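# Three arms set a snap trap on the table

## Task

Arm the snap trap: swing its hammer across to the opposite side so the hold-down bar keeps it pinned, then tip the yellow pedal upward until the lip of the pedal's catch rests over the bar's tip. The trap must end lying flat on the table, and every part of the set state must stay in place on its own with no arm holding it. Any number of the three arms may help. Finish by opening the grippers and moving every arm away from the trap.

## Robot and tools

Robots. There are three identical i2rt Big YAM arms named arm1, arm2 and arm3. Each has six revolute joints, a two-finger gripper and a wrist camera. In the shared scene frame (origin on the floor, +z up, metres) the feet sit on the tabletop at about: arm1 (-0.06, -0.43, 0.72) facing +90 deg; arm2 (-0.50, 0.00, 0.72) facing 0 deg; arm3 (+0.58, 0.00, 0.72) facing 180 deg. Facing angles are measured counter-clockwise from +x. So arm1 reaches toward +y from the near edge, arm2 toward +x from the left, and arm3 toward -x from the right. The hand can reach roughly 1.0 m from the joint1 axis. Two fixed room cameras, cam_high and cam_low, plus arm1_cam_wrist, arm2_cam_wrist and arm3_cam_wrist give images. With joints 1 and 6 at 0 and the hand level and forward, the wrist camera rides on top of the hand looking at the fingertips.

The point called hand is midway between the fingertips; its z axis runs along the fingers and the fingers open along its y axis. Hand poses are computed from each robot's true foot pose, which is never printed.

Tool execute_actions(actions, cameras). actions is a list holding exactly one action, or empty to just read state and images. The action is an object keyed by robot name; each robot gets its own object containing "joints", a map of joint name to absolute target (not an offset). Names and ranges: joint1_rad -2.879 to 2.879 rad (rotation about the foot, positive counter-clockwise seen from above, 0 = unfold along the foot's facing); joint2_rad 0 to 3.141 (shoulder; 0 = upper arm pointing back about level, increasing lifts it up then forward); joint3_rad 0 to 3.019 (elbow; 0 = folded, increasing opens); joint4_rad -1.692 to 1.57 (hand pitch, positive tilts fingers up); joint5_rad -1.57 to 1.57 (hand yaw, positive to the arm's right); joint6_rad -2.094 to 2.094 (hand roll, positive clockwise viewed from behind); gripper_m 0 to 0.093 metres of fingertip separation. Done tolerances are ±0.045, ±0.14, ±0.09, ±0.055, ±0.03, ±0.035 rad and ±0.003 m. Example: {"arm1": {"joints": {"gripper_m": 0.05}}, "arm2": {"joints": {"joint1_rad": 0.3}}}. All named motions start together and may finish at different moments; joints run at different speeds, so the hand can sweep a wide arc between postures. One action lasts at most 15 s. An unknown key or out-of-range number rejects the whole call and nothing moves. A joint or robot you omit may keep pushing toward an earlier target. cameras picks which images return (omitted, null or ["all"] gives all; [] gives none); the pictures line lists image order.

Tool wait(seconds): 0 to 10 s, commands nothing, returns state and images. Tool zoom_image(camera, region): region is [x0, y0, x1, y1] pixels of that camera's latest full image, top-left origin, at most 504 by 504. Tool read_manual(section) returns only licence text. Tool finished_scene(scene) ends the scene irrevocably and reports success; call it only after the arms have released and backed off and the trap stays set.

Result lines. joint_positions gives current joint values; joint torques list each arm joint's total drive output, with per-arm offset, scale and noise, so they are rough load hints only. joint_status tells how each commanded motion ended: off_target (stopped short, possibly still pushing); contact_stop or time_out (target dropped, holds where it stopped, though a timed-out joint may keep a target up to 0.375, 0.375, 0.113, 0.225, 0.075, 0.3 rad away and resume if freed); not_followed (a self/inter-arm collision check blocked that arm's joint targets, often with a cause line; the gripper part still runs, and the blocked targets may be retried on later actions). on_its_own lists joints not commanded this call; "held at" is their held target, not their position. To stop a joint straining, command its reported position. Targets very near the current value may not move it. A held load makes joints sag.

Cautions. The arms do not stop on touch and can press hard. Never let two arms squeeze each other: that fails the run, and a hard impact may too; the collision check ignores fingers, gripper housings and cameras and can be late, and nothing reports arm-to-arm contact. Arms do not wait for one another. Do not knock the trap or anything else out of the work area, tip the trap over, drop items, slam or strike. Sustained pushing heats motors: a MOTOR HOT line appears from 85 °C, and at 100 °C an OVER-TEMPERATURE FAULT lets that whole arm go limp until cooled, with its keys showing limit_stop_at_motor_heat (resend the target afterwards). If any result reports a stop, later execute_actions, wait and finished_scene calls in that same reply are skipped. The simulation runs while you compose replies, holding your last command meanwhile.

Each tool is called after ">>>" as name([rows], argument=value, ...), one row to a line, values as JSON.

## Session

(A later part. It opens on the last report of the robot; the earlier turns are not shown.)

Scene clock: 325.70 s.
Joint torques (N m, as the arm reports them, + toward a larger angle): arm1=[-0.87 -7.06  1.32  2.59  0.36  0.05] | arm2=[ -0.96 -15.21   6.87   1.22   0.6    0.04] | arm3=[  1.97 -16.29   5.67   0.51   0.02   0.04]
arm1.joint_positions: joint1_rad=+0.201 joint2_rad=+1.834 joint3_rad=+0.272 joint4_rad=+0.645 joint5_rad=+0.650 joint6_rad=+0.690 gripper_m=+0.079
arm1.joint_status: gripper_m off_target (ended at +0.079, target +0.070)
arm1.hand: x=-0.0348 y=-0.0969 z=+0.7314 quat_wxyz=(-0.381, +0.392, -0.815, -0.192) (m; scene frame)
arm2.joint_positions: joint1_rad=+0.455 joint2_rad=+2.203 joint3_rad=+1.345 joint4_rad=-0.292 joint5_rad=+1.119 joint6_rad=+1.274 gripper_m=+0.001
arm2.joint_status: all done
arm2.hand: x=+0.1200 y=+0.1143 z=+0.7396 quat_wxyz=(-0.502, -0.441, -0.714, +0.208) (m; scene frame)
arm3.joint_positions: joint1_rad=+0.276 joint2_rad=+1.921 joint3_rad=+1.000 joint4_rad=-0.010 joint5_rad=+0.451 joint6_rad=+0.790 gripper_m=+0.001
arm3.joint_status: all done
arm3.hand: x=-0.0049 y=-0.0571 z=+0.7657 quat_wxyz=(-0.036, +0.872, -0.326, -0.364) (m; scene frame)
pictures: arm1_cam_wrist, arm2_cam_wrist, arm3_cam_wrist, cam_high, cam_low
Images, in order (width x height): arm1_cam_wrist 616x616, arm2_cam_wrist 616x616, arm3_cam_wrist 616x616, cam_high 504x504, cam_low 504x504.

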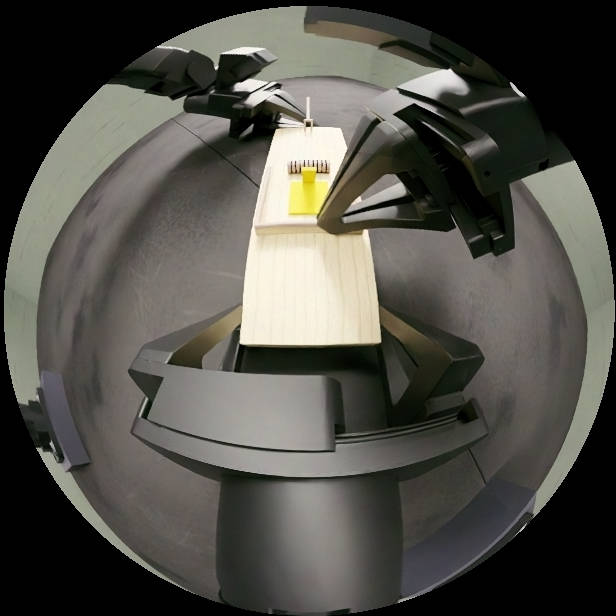

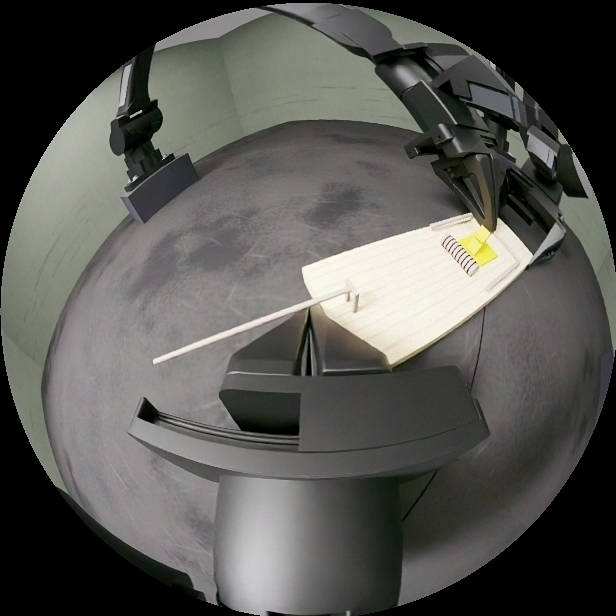

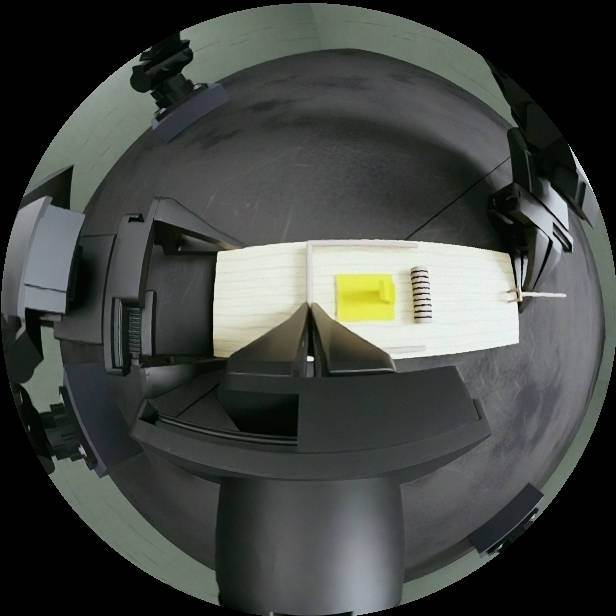

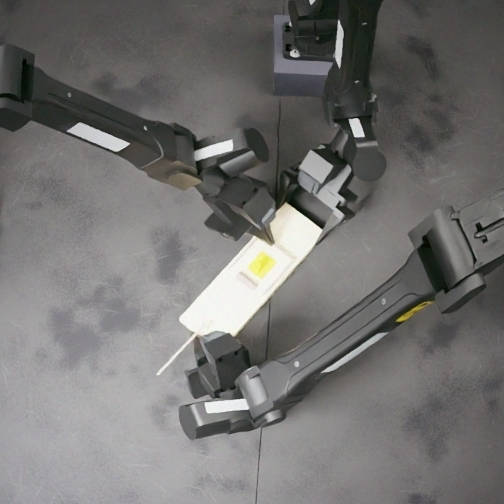

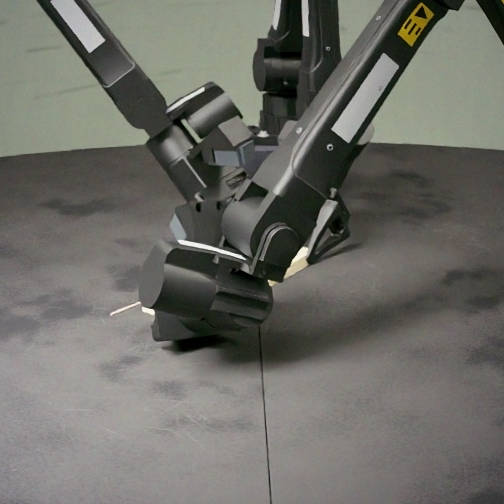

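>>> execute_actions([
  {"arm1": {"joints": {"joint1_rad": 0.218, "joint2_rad": 1.888, "joint3_rad": 0.238, "joint4_rad": 0.615}}, "arm2": {"joints": {"joint1_rad": 0.471, "joint2_rad": 2.15}}, "arm3": {"joints": {"joint1_rad": 0.190, "joint2_rad": 1.687, "joint3_rad": 0.856, "joint4_rad": -0.062, "joint6_rad": 0.722}}},
])

Scene clock: 416.10 s.
Joint torques (N m, as the arm reports them, + toward a larger angle): arm1=[ 0.85 -5.13 -1.33  0.21 -0.84  0.08] | arm2=[ -0.58 -16.04   7.24   1.23   0.62   0.04] | arm3=[ -2.48 -18.18   5.61   0.92   1.78  -0.24]
arm1.joint_positions: joint1_rad=+0.190 joint2_rad=+1.845 joint3_rad=+0.274 joint4_rad=+0.645 joint5_rad=+0.681 joint6_rad=+0.692 gripper_m=+0.079
arm1.joint_status: all done
arm1.hand: x=-0.0261 y=-0.0996 z=+0.7310 quat_wxyz=(-0.394, +0.382, -0.816, -0.180) (m; scene frame)
arm2.joint_positions: joint1_rad=+0.464 joint2_rad=+2.162 joint3_rad=+1.345 joint4_rad=-0.290 joint5_rad=+1.118 joint6_rad=+1.274 gripper_m=+0.001
arm2.joint_status: all done
arm2.hand: x=+0.1249 y=+0.1220 z=+0.7636 quat_wxyz=(-0.513, -0.447, -0.708, +0.191) (m; scene frame)
arm3.joint_positions: joint1_rad=+0.225 joint2_rad=+1.705 joint3_rad=+0.876 joint4_rad=-0.044 joint5_rad=+0.408 joint6_rad=+0.747 gripper_m=+0.001
arm3.joint_status: all done
arm3.hand: x=+0.0290 y=-0.0270 z=+0.8284 quat_wxyz=(-0.021, +0.866, -0.327, -0.378) (m; scene frame)
pictures: arm1_cam_wrist, arm2_cam_wrist, arm3_cam_wrist, cam_high, cam_low
Images, in order (width x height): arm1_cam_wrist 616x616, arm2_cam_wrist 616x616, arm3_cam_wrist 616x616, cam_high 504x504, cam_low 504x504.

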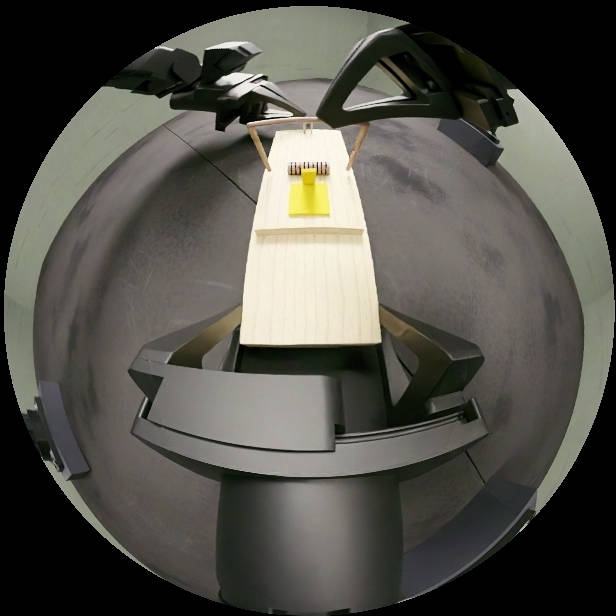

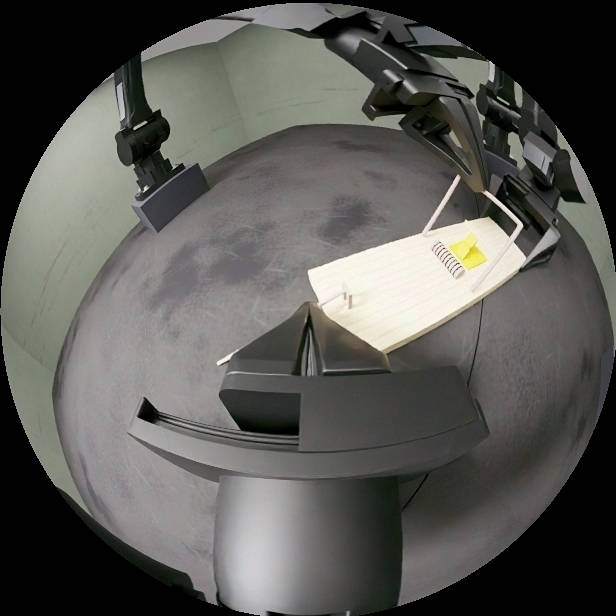

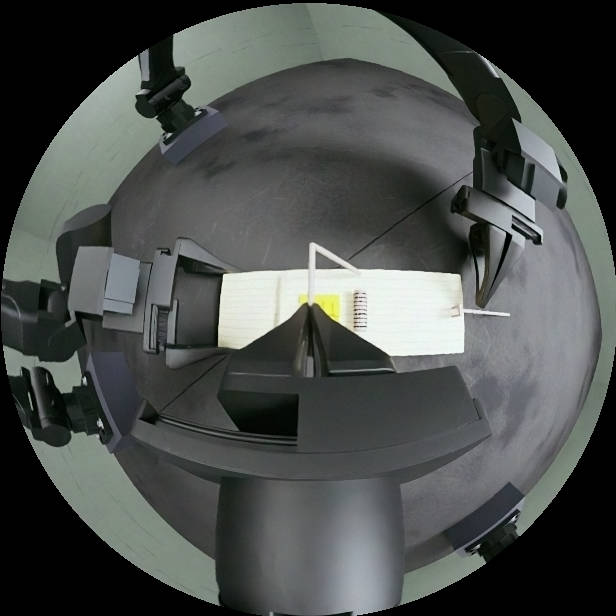

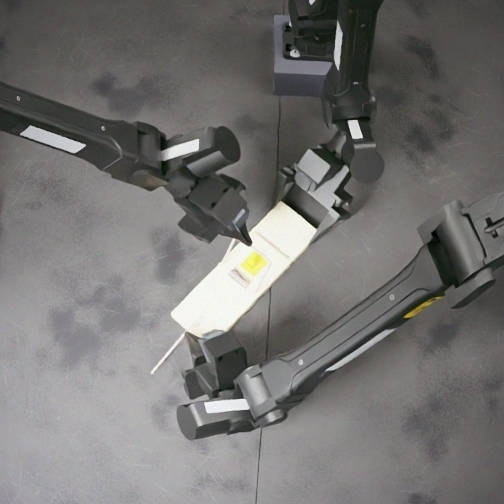

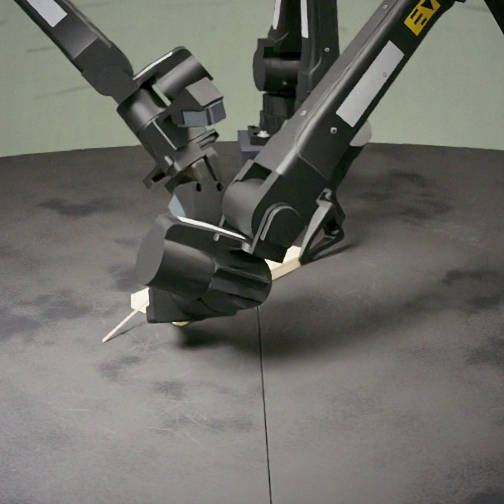

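>>> execute_actions(actions=[])

Scene clock: 435.10 s.
Joint torques (N m, as the arm reports them, + toward a larger angle): arm1=[ 0.8  -4.98 -1.26  0.19 -0.85  0.08] | arm2=[ -0.71 -15.6    7.26   1.14   0.62   0.04] | arm3=[ -2.48 -18.18   5.61   0.92   1.79  -0.27]
arm1.joint_positions: joint1_rad=+0.190 joint2_rad=+1.845 joint3_rad=+0.274 joint4_rad=+0.645 joint5_rad=+0.681 joint6_rad=+0.692 gripper_m=+0.079
arm1.joint_status: all done
arm1.hand: x=-0.0261 y=-0.0996 z=+0.7310 quat_wxyz=(-0.394, +0.382, -0.816, -0.180) (m; scene frame)
arm2.joint_positions: joint1_rad=+0.464 joint2_rad=+2.162 joint3_rad=+1.345 joint4_rad=-0.290 joint5_rad=+1.118 joint6_rad=+1.274 gripper_m=+0.001
arm2.joint_status: all done
arm2.hand: x=+0.1249 y=+0.1220 z=+0.7636 quat_wxyz=(-0.513, -0.447, -0.708, +0.191) (m; scene frame)
arm3.joint_positions: joint1_rad=+0.225 joint2_rad=+1.705 joint3_rad=+0.876 joint4_rad=-0.044 joint5_rad=+0.408 joint6_rad=+0.747 gripper_m=+0.001
arm3.joint_status: all done
arm3.hand: x=+0.0290 y=-0.0270 z=+0.8284 quat_wxyz=(-0.021, +0.866, -0.327, -0.378) (m; scene frame)
pictures: arm1_cam_wrist, arm2_cam_wrist, arm3_cam_wrist, cam_high, cam_low
Images, in order (width x height): arm1_cam_wrist 616x616, arm2_cam_wrist 616x616, arm3_cam_wrist 616x616, cam_high 504x504, cam_low 504x504.

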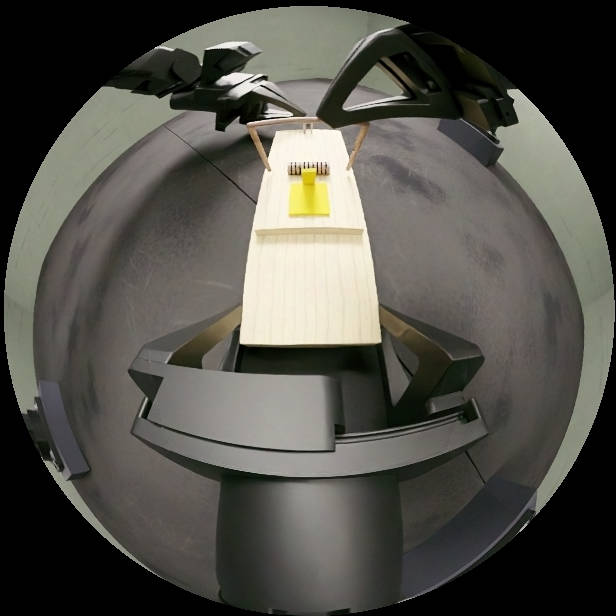

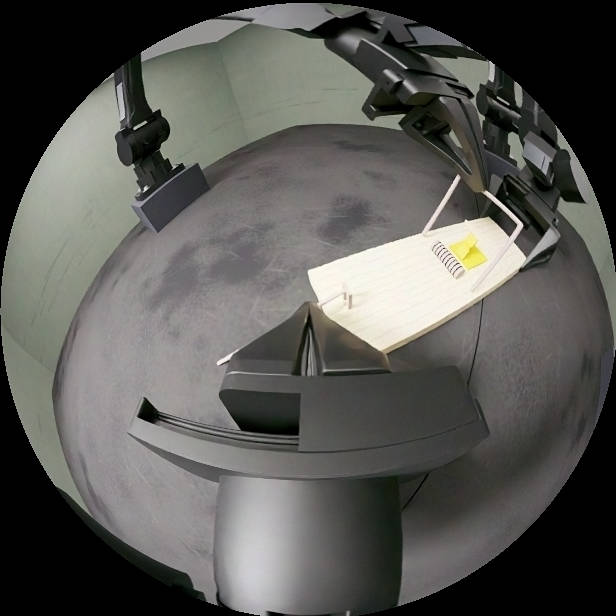

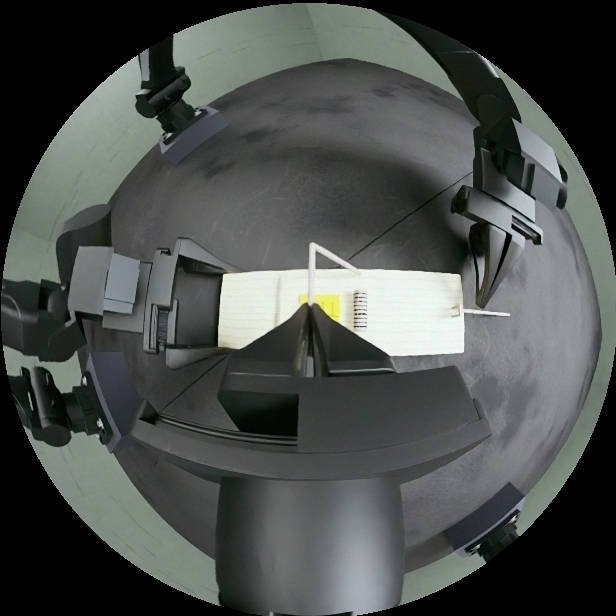

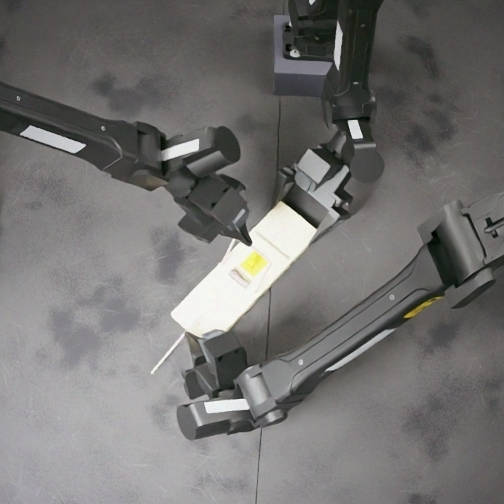

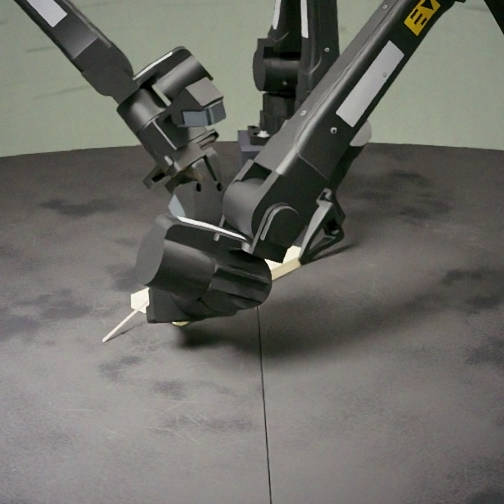

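>>> zoom_image(camera="arm2_cam_wrist", region=[200, 240, 420, 400])

>>> zoom_image(camera="arm3_cam_wrist", region=[400, 220, 560, 380])

Region (200, 240, 420, 400) of arm2_cam_wrist's 616x616 image, scaled by 2.291, with more detail than that image has; it fills the top 367 rows of this view, and the rest is white.

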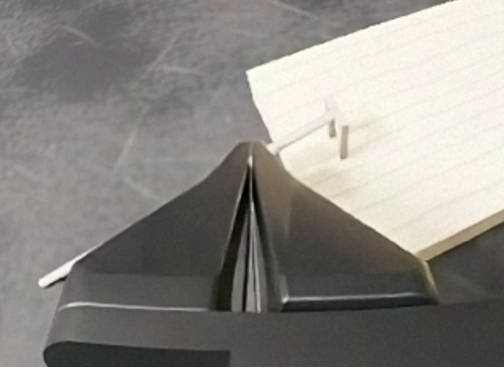

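Region (400, 220, 560, 380) of arm3_cam_wrist's 616x616 image, scaled by 3.150, with more detail than that image has.

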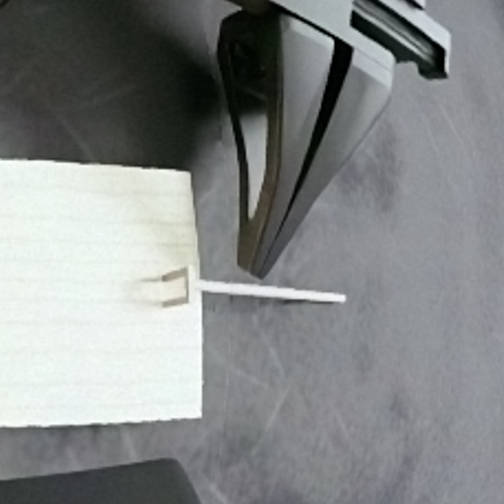

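>>> execute_actions([
  {"arm1":{"joints":{"joint1_rad":0.199}},"arm2":{"joints":{"joint1_rad":0.4905,"joint2_rad":2.2085,"joint3_rad":1.400,"joint4_rad":-0.3925,"joint6_rad":1.13}},"arm3":{"joints":{"joint1_rad":0.072,"joint2_rad":1.80,"joint3_rad":0.674,"joint6_rad":0.538}}},
])

Scene clock: 557.13 s.
Joint torques (N m, as the arm reports them, + toward a larger angle): arm1=[ 0.5  -4.77 -2.32  0.2  -0.11  0.11] | arm2=[ -0.68 -14.54   9.39   0.19   0.64  -0.18] | arm3=[-8.32 -5.58 -2.21 -1.99  1.99 -0.74]
arm1.joint_positions: joint1_rad=+0.180 joint2_rad=+1.848 joint3_rad=+0.288 joint4_rad=+0.646 joint5_rad=+0.662 joint6_rad=+0.688 gripper_m=+0.079
arm1.joint_status: all done
arm1.hand: x=-0.0272 y=-0.0920 z=+0.7305 quat_wxyz=(-0.388, +0.381, -0.818, -0.187) (m; scene frame)
arm2.joint_positions: joint1_rad=+0.487 joint2_rad=+2.202 joint3_rad=+1.360 joint4_rad=-0.385 joint5_rad=+1.118 joint6_rad=+1.142 gripper_m=+0.001
arm2.joint_status: all done
arm2.hand: x=+0.1101 y=+0.1312 z=+0.7395 quat_wxyz=(-0.472, -0.364, -0.760, +0.258) (m; scene frame)
arm3.joint_positions: joint1_rad=+0.182 joint2_rad=+1.670 joint3_rad=+0.809 joint4_rad=+0.021 joint5_rad=+0.403 joint6_rad=+0.614 gripper_m=+0.001
arm3.joint_status: joint1_rad time_out (moved -0.043 of -0.153); joint3_rad time_out (moved -0.067 of -0.202); joint6_rad time_out (moved -0.133 of -0.209); the others done
arm3.on_its_own: joint1_rad reads +0.182 and still pushes toward +0.072 since a time_out; joint3_rad reads +0.809 and still pushes toward +0.696 since a time_out; joint6_rad reads +0.614 and still pushes toward +0.538 since a time_out
arm3.hand: x=+0.0445 y=-0.0018 z=+0.8287 quat_wxyz=(-0.046, +0.874, -0.289, -0.387) (m; scene frame)
pictures: arm1_cam_wrist, arm2_cam_wrist, arm3_cam_wrist, cam_high, cam_low
Images, in order (width x height): arm1_cam_wrist 616x616, arm2_cam_wrist 616x616, arm3_cam_wrist 616x616, cam_high 504x504, cam_low 504x504.

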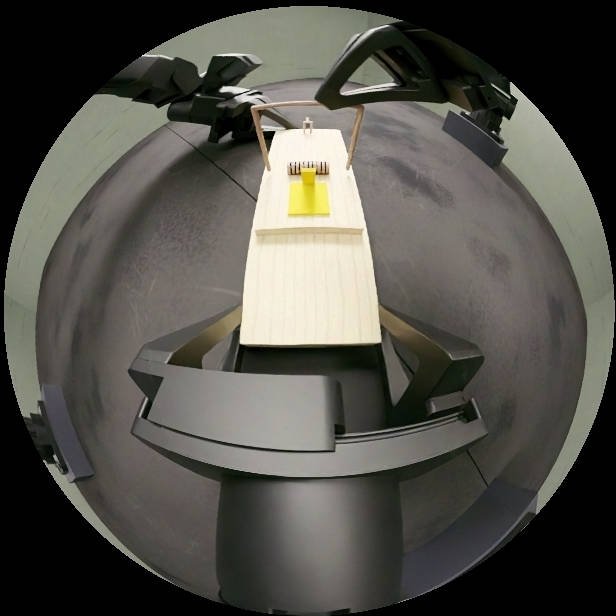

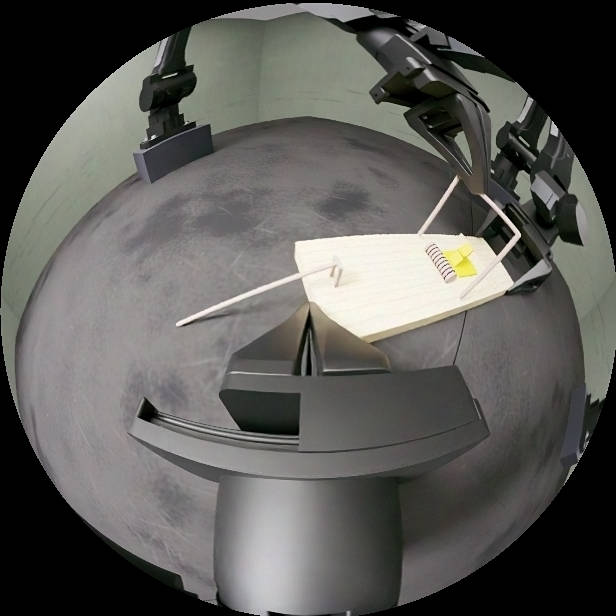

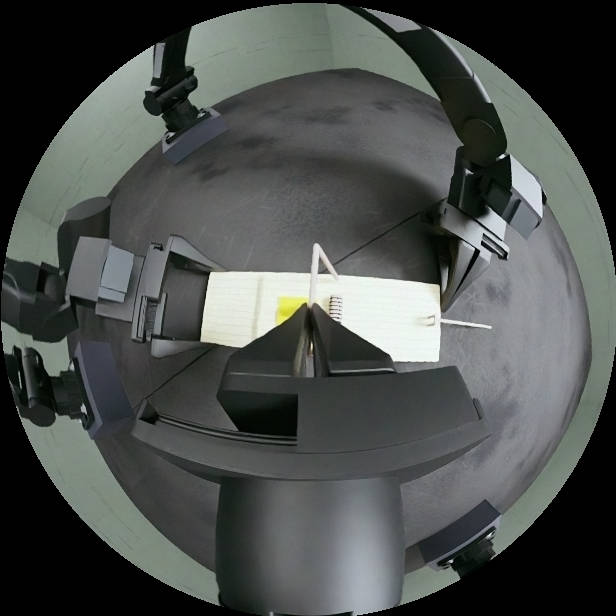

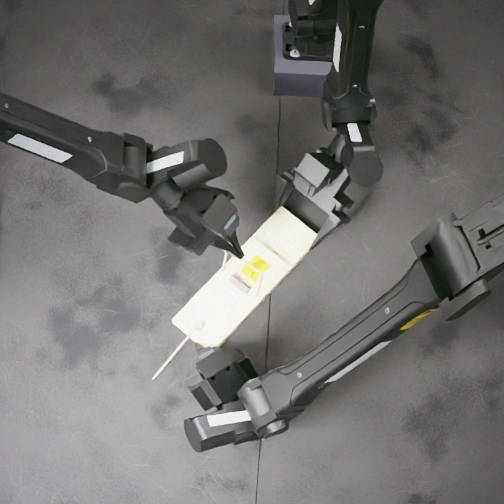

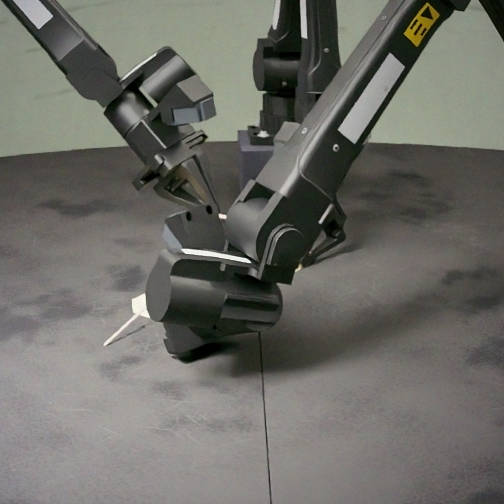

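>>> zoom_image(camera="arm1_cam_wrist", region=[230, 20, 430, 200])

>>> zoom_image(camera="arm2_cam_wrist", region=[380, 80, 560, 310])

>>> zoom_image(camera="arm3_cam_wrist", region=[240, 230, 400, 390])

Region (230, 20, 430, 200) of arm1_cam_wrist's 616x616 image, scaled by 2.520, with more detail than that image has; it fills the top 454 rows of this view, and the rest is white.

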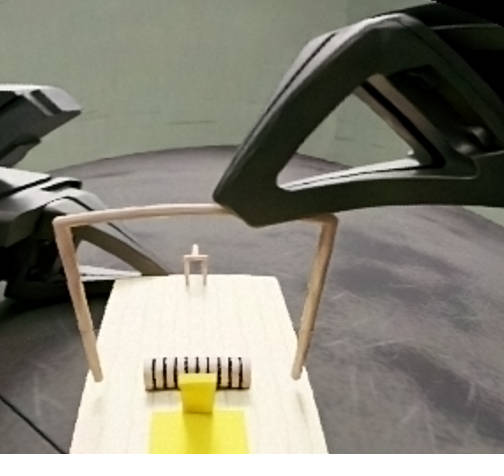

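Region (380, 80, 560, 310) of arm2_cam_wrist's 616x616 image, scaled by 2.191, with more detail than that image has; it fills the left 394 columns of this view, and the rest is white.

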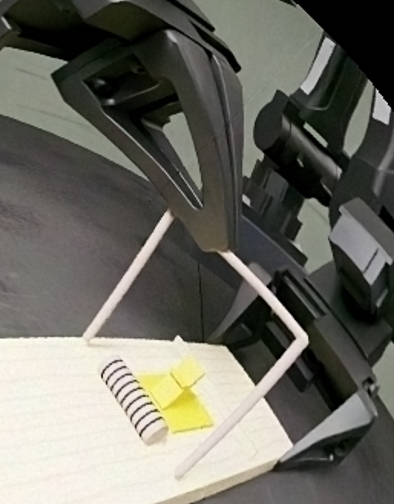

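Region (240, 230, 400, 390) of arm3_cam_wrist's 616x616 image, scaled by 3.150, with more detail than that image has.

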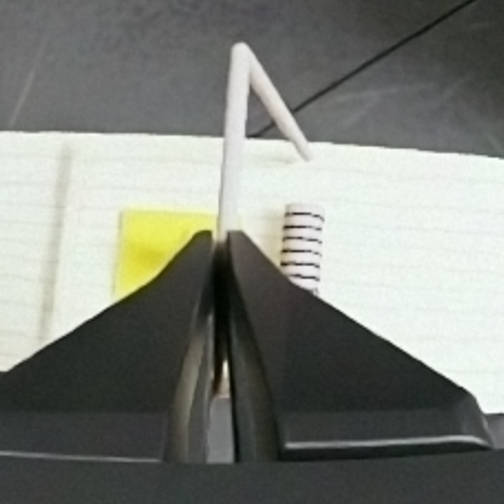

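>>> zoom_image(camera="arm2_cam_wrist", region=[160, 220, 400, 360])

>>> zoom_image(camera="arm3_cam_wrist", region=[390, 220, 530, 380])

Region (160, 220, 400, 360) of arm2_cam_wrist's 616x616 image, scaled by 2.100, with more detail than that image has; it fills the top 294 rows of this view, and the rest is white.

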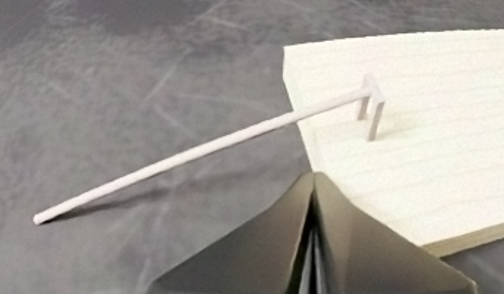

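Region (390, 220, 530, 380) of arm3_cam_wrist's 616x616 image, scaled by 3.150, with more detail than that image has; it fills the left 441 columns of this view, and the rest is white.

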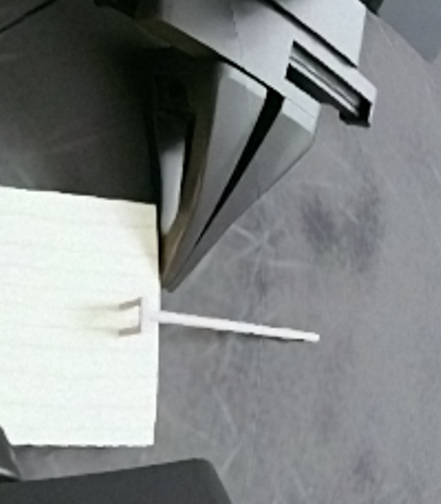

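>>> execute_actions([
  {"arm1":{"joints":{"joint1_rad":0.208}},"arm2":{"joints":{"joint1_rad":0.450,"joint3_rad":1.372,"joint4_rad":-0.254,"joint6_rad":1.04}},"arm3":{"joints":{"joint1_rad":0.038,"joint2_rad":1.79,"joint3_rad":0.663}}},
])

Scene clock: 678.23 s.
Joint torques (N m, as the arm reports them, + toward a larger angle): arm1=[ 0.46 -5.26 -2.26  0.21 -0.04  0.1 ] | arm2=[ -1.27 -14.61   7.36   1.25   0.67  -0.17] | arm3=[-2.71 -8.81 -0.04 -1.92  0.71 -0.15]
arm1.joint_positions: joint1_rad=+0.185 joint2_rad=+1.848 joint3_rad=+0.288 joint4_rad=+0.646 joint5_rad=+0.661 joint6_rad=+0.688 gripper_m=+0.079
arm1.joint_status: all done
arm1.hand: x=-0.0290 y=-0.0918 z=+0.7304 quat_wxyz=(-0.387, +0.383, -0.817, -0.188) (m; scene frame)
arm2.joint_positions: joint1_rad=+0.451 joint2_rad=+2.202 joint3_rad=+1.360 joint4_rad=-0.267 joint5_rad=+1.118 joint6_rad=+1.052 gripper_m=+0.001
arm2.joint_status: all done
arm2.hand: x=+0.1293 y=+0.1157 z=+0.7460 quat_wxyz=(-0.486, -0.370, -0.751, +0.250) (m; scene frame)
arm3.joint_positions: joint1_rad=+0.076 joint2_rad=+1.708 joint3_rad=+0.738 joint4_rad=+0.016 joint5_rad=+0.434 joint6_rad=+0.552 gripper_m=+0.001
arm3.joint_status: all done
arm3.on_its_own: joint6_rad moved -0.061 to your old target +0.538
arm3.hand: x=+0.0889 y=+0.0605 z=+0.7848 quat_wxyz=(-0.112, +0.884, -0.306, -0.336) (m; scene frame)
pictures: arm1_cam_wrist, arm2_cam_wrist, arm3_cam_wrist, cam_high, cam_low
Images, in order (width x height): arm1_cam_wrist 616x616, arm2_cam_wrist 616x616, arm3_cam_wrist 616x616, cam_high 504x504, cam_low 504x504.

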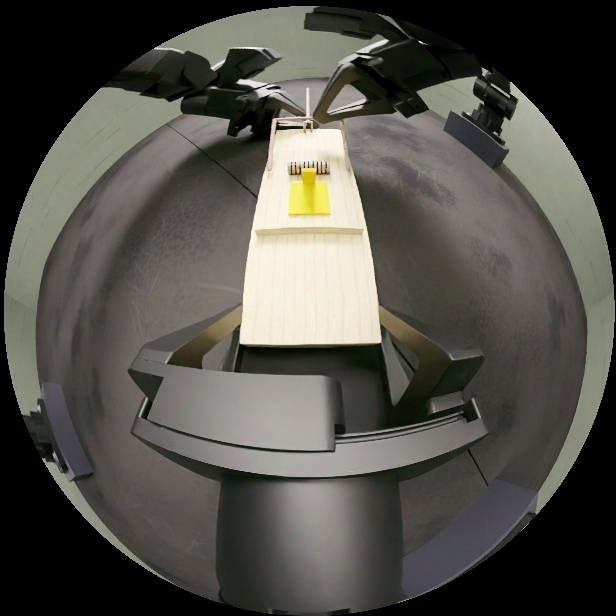

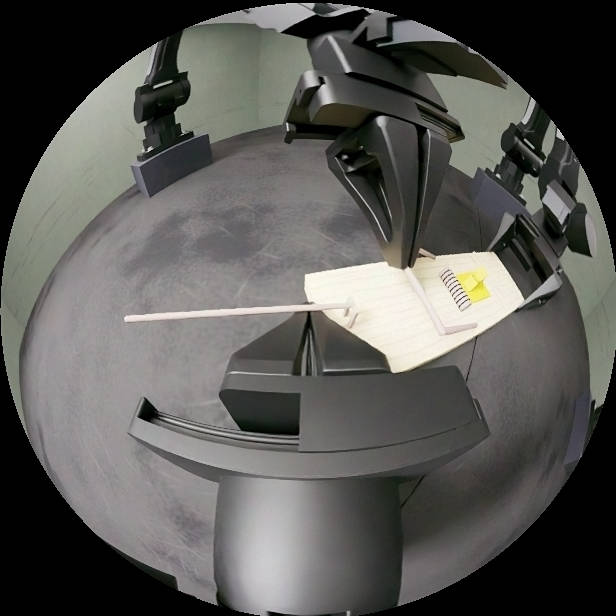

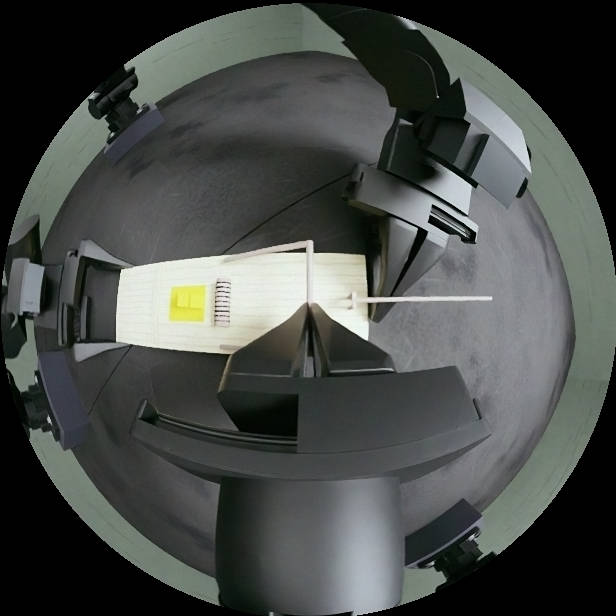

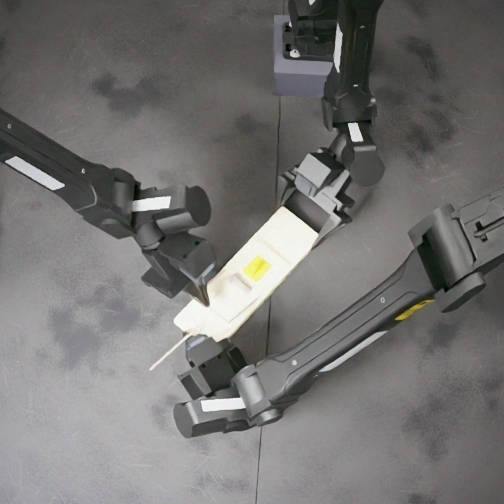

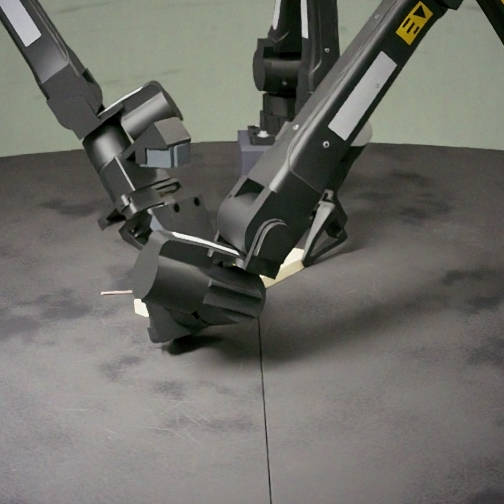

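>>> zoom_image(camera="arm1_cam_wrist", region=[250, 70, 380, 190])

>>> zoom_image(camera="arm2_cam_wrist", region=[260, 220, 500, 380])

>>> zoom_image(camera="arm3_cam_wrist", region=[280, 220, 440, 360])

Region (250, 70, 380, 190) of arm1_cam_wrist's 616x616 image, scaled by 3.877, with more detail than that image has; it fills the top 465 rows of this view, and the rest is white.

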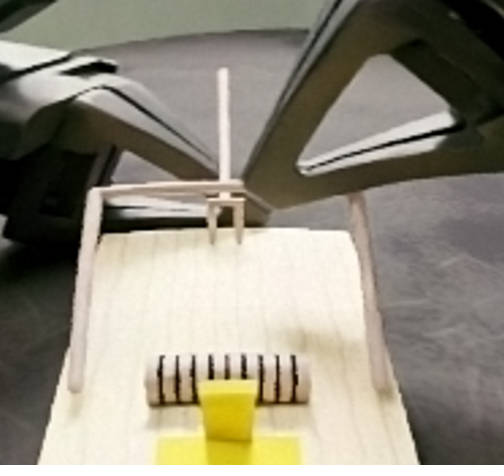

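Region (260, 220, 500, 380) of arm2_cam_wrist's 616x616 image, scaled by 2.100, with more detail than that image has.

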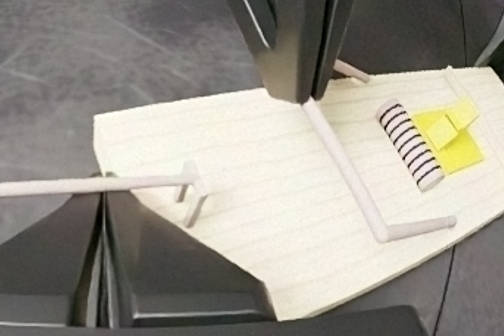

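Region (280, 220, 440, 360) of arm3_cam_wrist's 616x616 image, scaled by 3.150, with more detail than that image has; it fills the top 441 rows of this view, and the rest is white.

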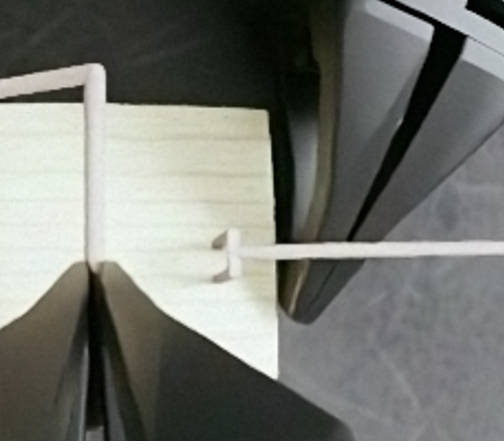

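>>> execute_actions([
  {"arm1":{"joints":{"gripper_m":0.093,"joint1_rad":0.08,"joint2_rad":1.645,"joint3_rad":0.355,"joint4_rad":0.49,"joint5_rad":0.615,"joint6_rad":0.59}},"arm2":{"joints":{"joint1_rad":0.466,"joint2_rad":2.146,"joint4_rad":-0.21,"joint5_rad":1.285}},"arm3":{"joints":{"joint1_rad":0.066,"joint2_rad":1.886,"joint3_rad":0.657,"joint4_rad":0.065}}},
])

Scene clock: 799.23 s.
Joint torques (N m, as the arm reports them, + toward a larger angle): arm1=[-1.09 -7.02  5.26  1.22  0.44 -0.17] | arm2=[ -0.81 -15.55   7.69   1.27   0.77  -0.18] | arm3=[-0.54 -7.3   0.33 -0.1  -0.44 -0.09]
arm1.joint_positions: joint1_rad=+0.080 joint2_rad=+1.634 joint3_rad=+0.342 joint4_rad=+0.503 joint5_rad=+0.612 joint6_rad=+0.604 gripper_m=+0.093
arm1.joint_status: all done
arm1.hand: x=-0.0059 y=-0.0511 z=+0.7865 quat_wxyz=(-0.402, +0.359, -0.815, -0.215) (m; scene frame)
arm2.joint_positions: joint1_rad=+0.459 joint2_rad=+2.155 joint3_rad=+1.360 joint4_rad=-0.221 joint5_rad=+1.283 joint6_rad=+1.052 gripper_m=+0.001
arm2.joint_status: all done
arm2.hand: x=+0.1319 y=+0.1101 z=+0.7999 quat_wxyz=(-0.546, -0.391, -0.688, +0.275) (m; scene frame)
arm3.joint_positions: joint1_rad=+0.076 joint2_rad=+1.782 joint3_rad=+0.719 joint4_rad=+0.103 joint5_rad=+0.462 joint6_rad=+0.546 gripper_m=+0.001
arm3.joint_status: all done
arm3.hand: x=+0.0947 y=+0.0648 z=+0.7572 quat_wxyz=(-0.126, +0.882, -0.306, -0.336) (m; scene frame)
pictures: arm1_cam_wrist, arm2_cam_wrist, arm3_cam_wrist, cam_high, cam_low
Images, in order (width x height): arm1_cam_wrist 616x616, arm2_cam_wrist 616x616, arm3_cam_wrist 616x616, cam_high 504x504, cam_low 504x504.

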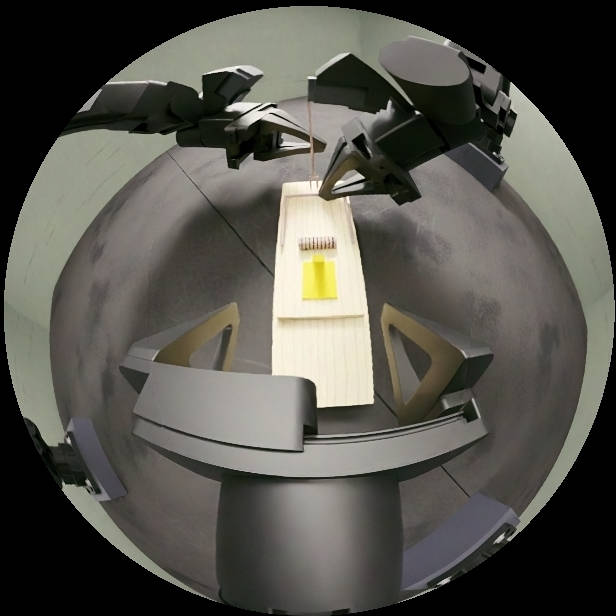

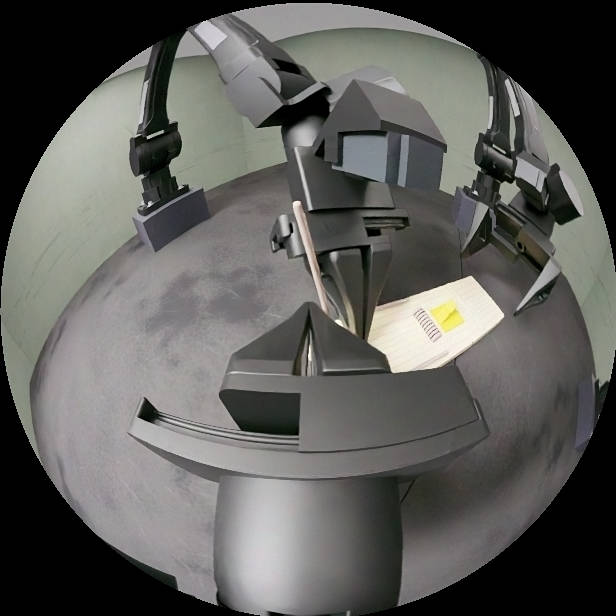

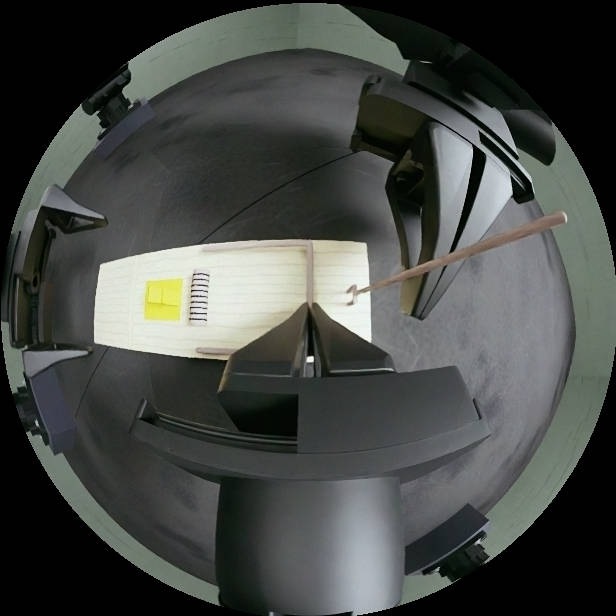

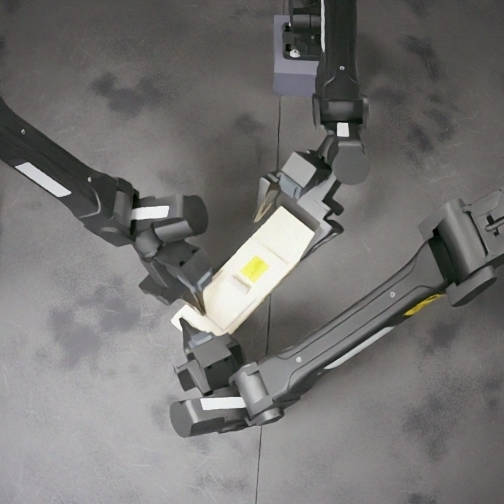

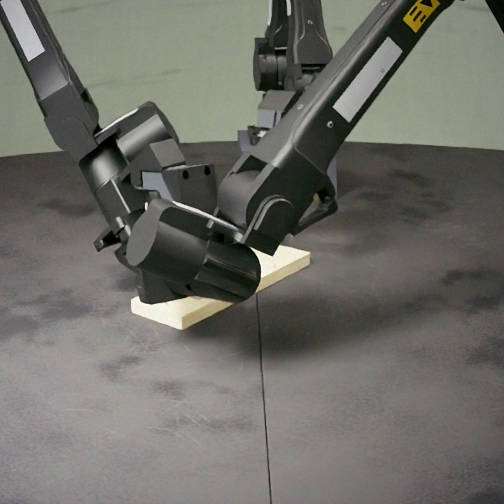

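>>> zoom_image(camera="arm1_cam_wrist", region=[240, 40, 420, 220])

>>> zoom_image(camera="arm2_cam_wrist", region=[250, 60, 480, 380])

>>> zoom_image(camera="arm1_cam_wrist", region=[250, 170, 400, 420])

Region (240, 40, 420, 220) of arm1_cam_wrist's 616x616 image, scaled by 2.800, with more detail than that image has.

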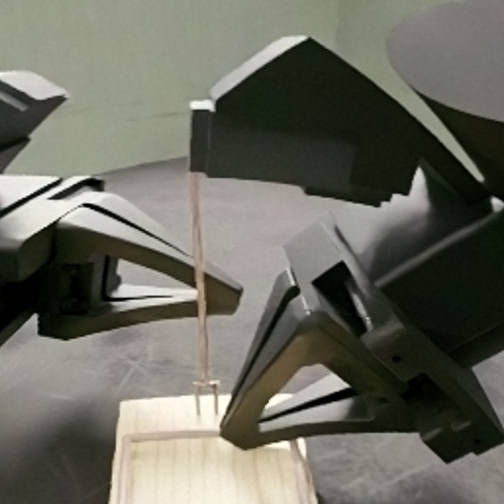

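Region (250, 60, 480, 380) of arm2_cam_wrist's 616x616 image, scaled by 1.575, with more detail than that image has; it fills the left 362 columns of this view, and the rest is white.

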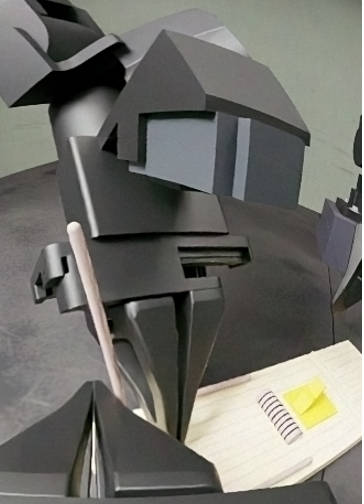

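Region (250, 170, 400, 420) of arm1_cam_wrist's 616x616 image, scaled by 2.016, with more detail than that image has; it fills the left 302 columns of this view, and the rest is white.

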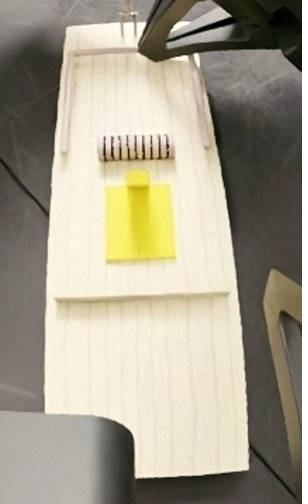

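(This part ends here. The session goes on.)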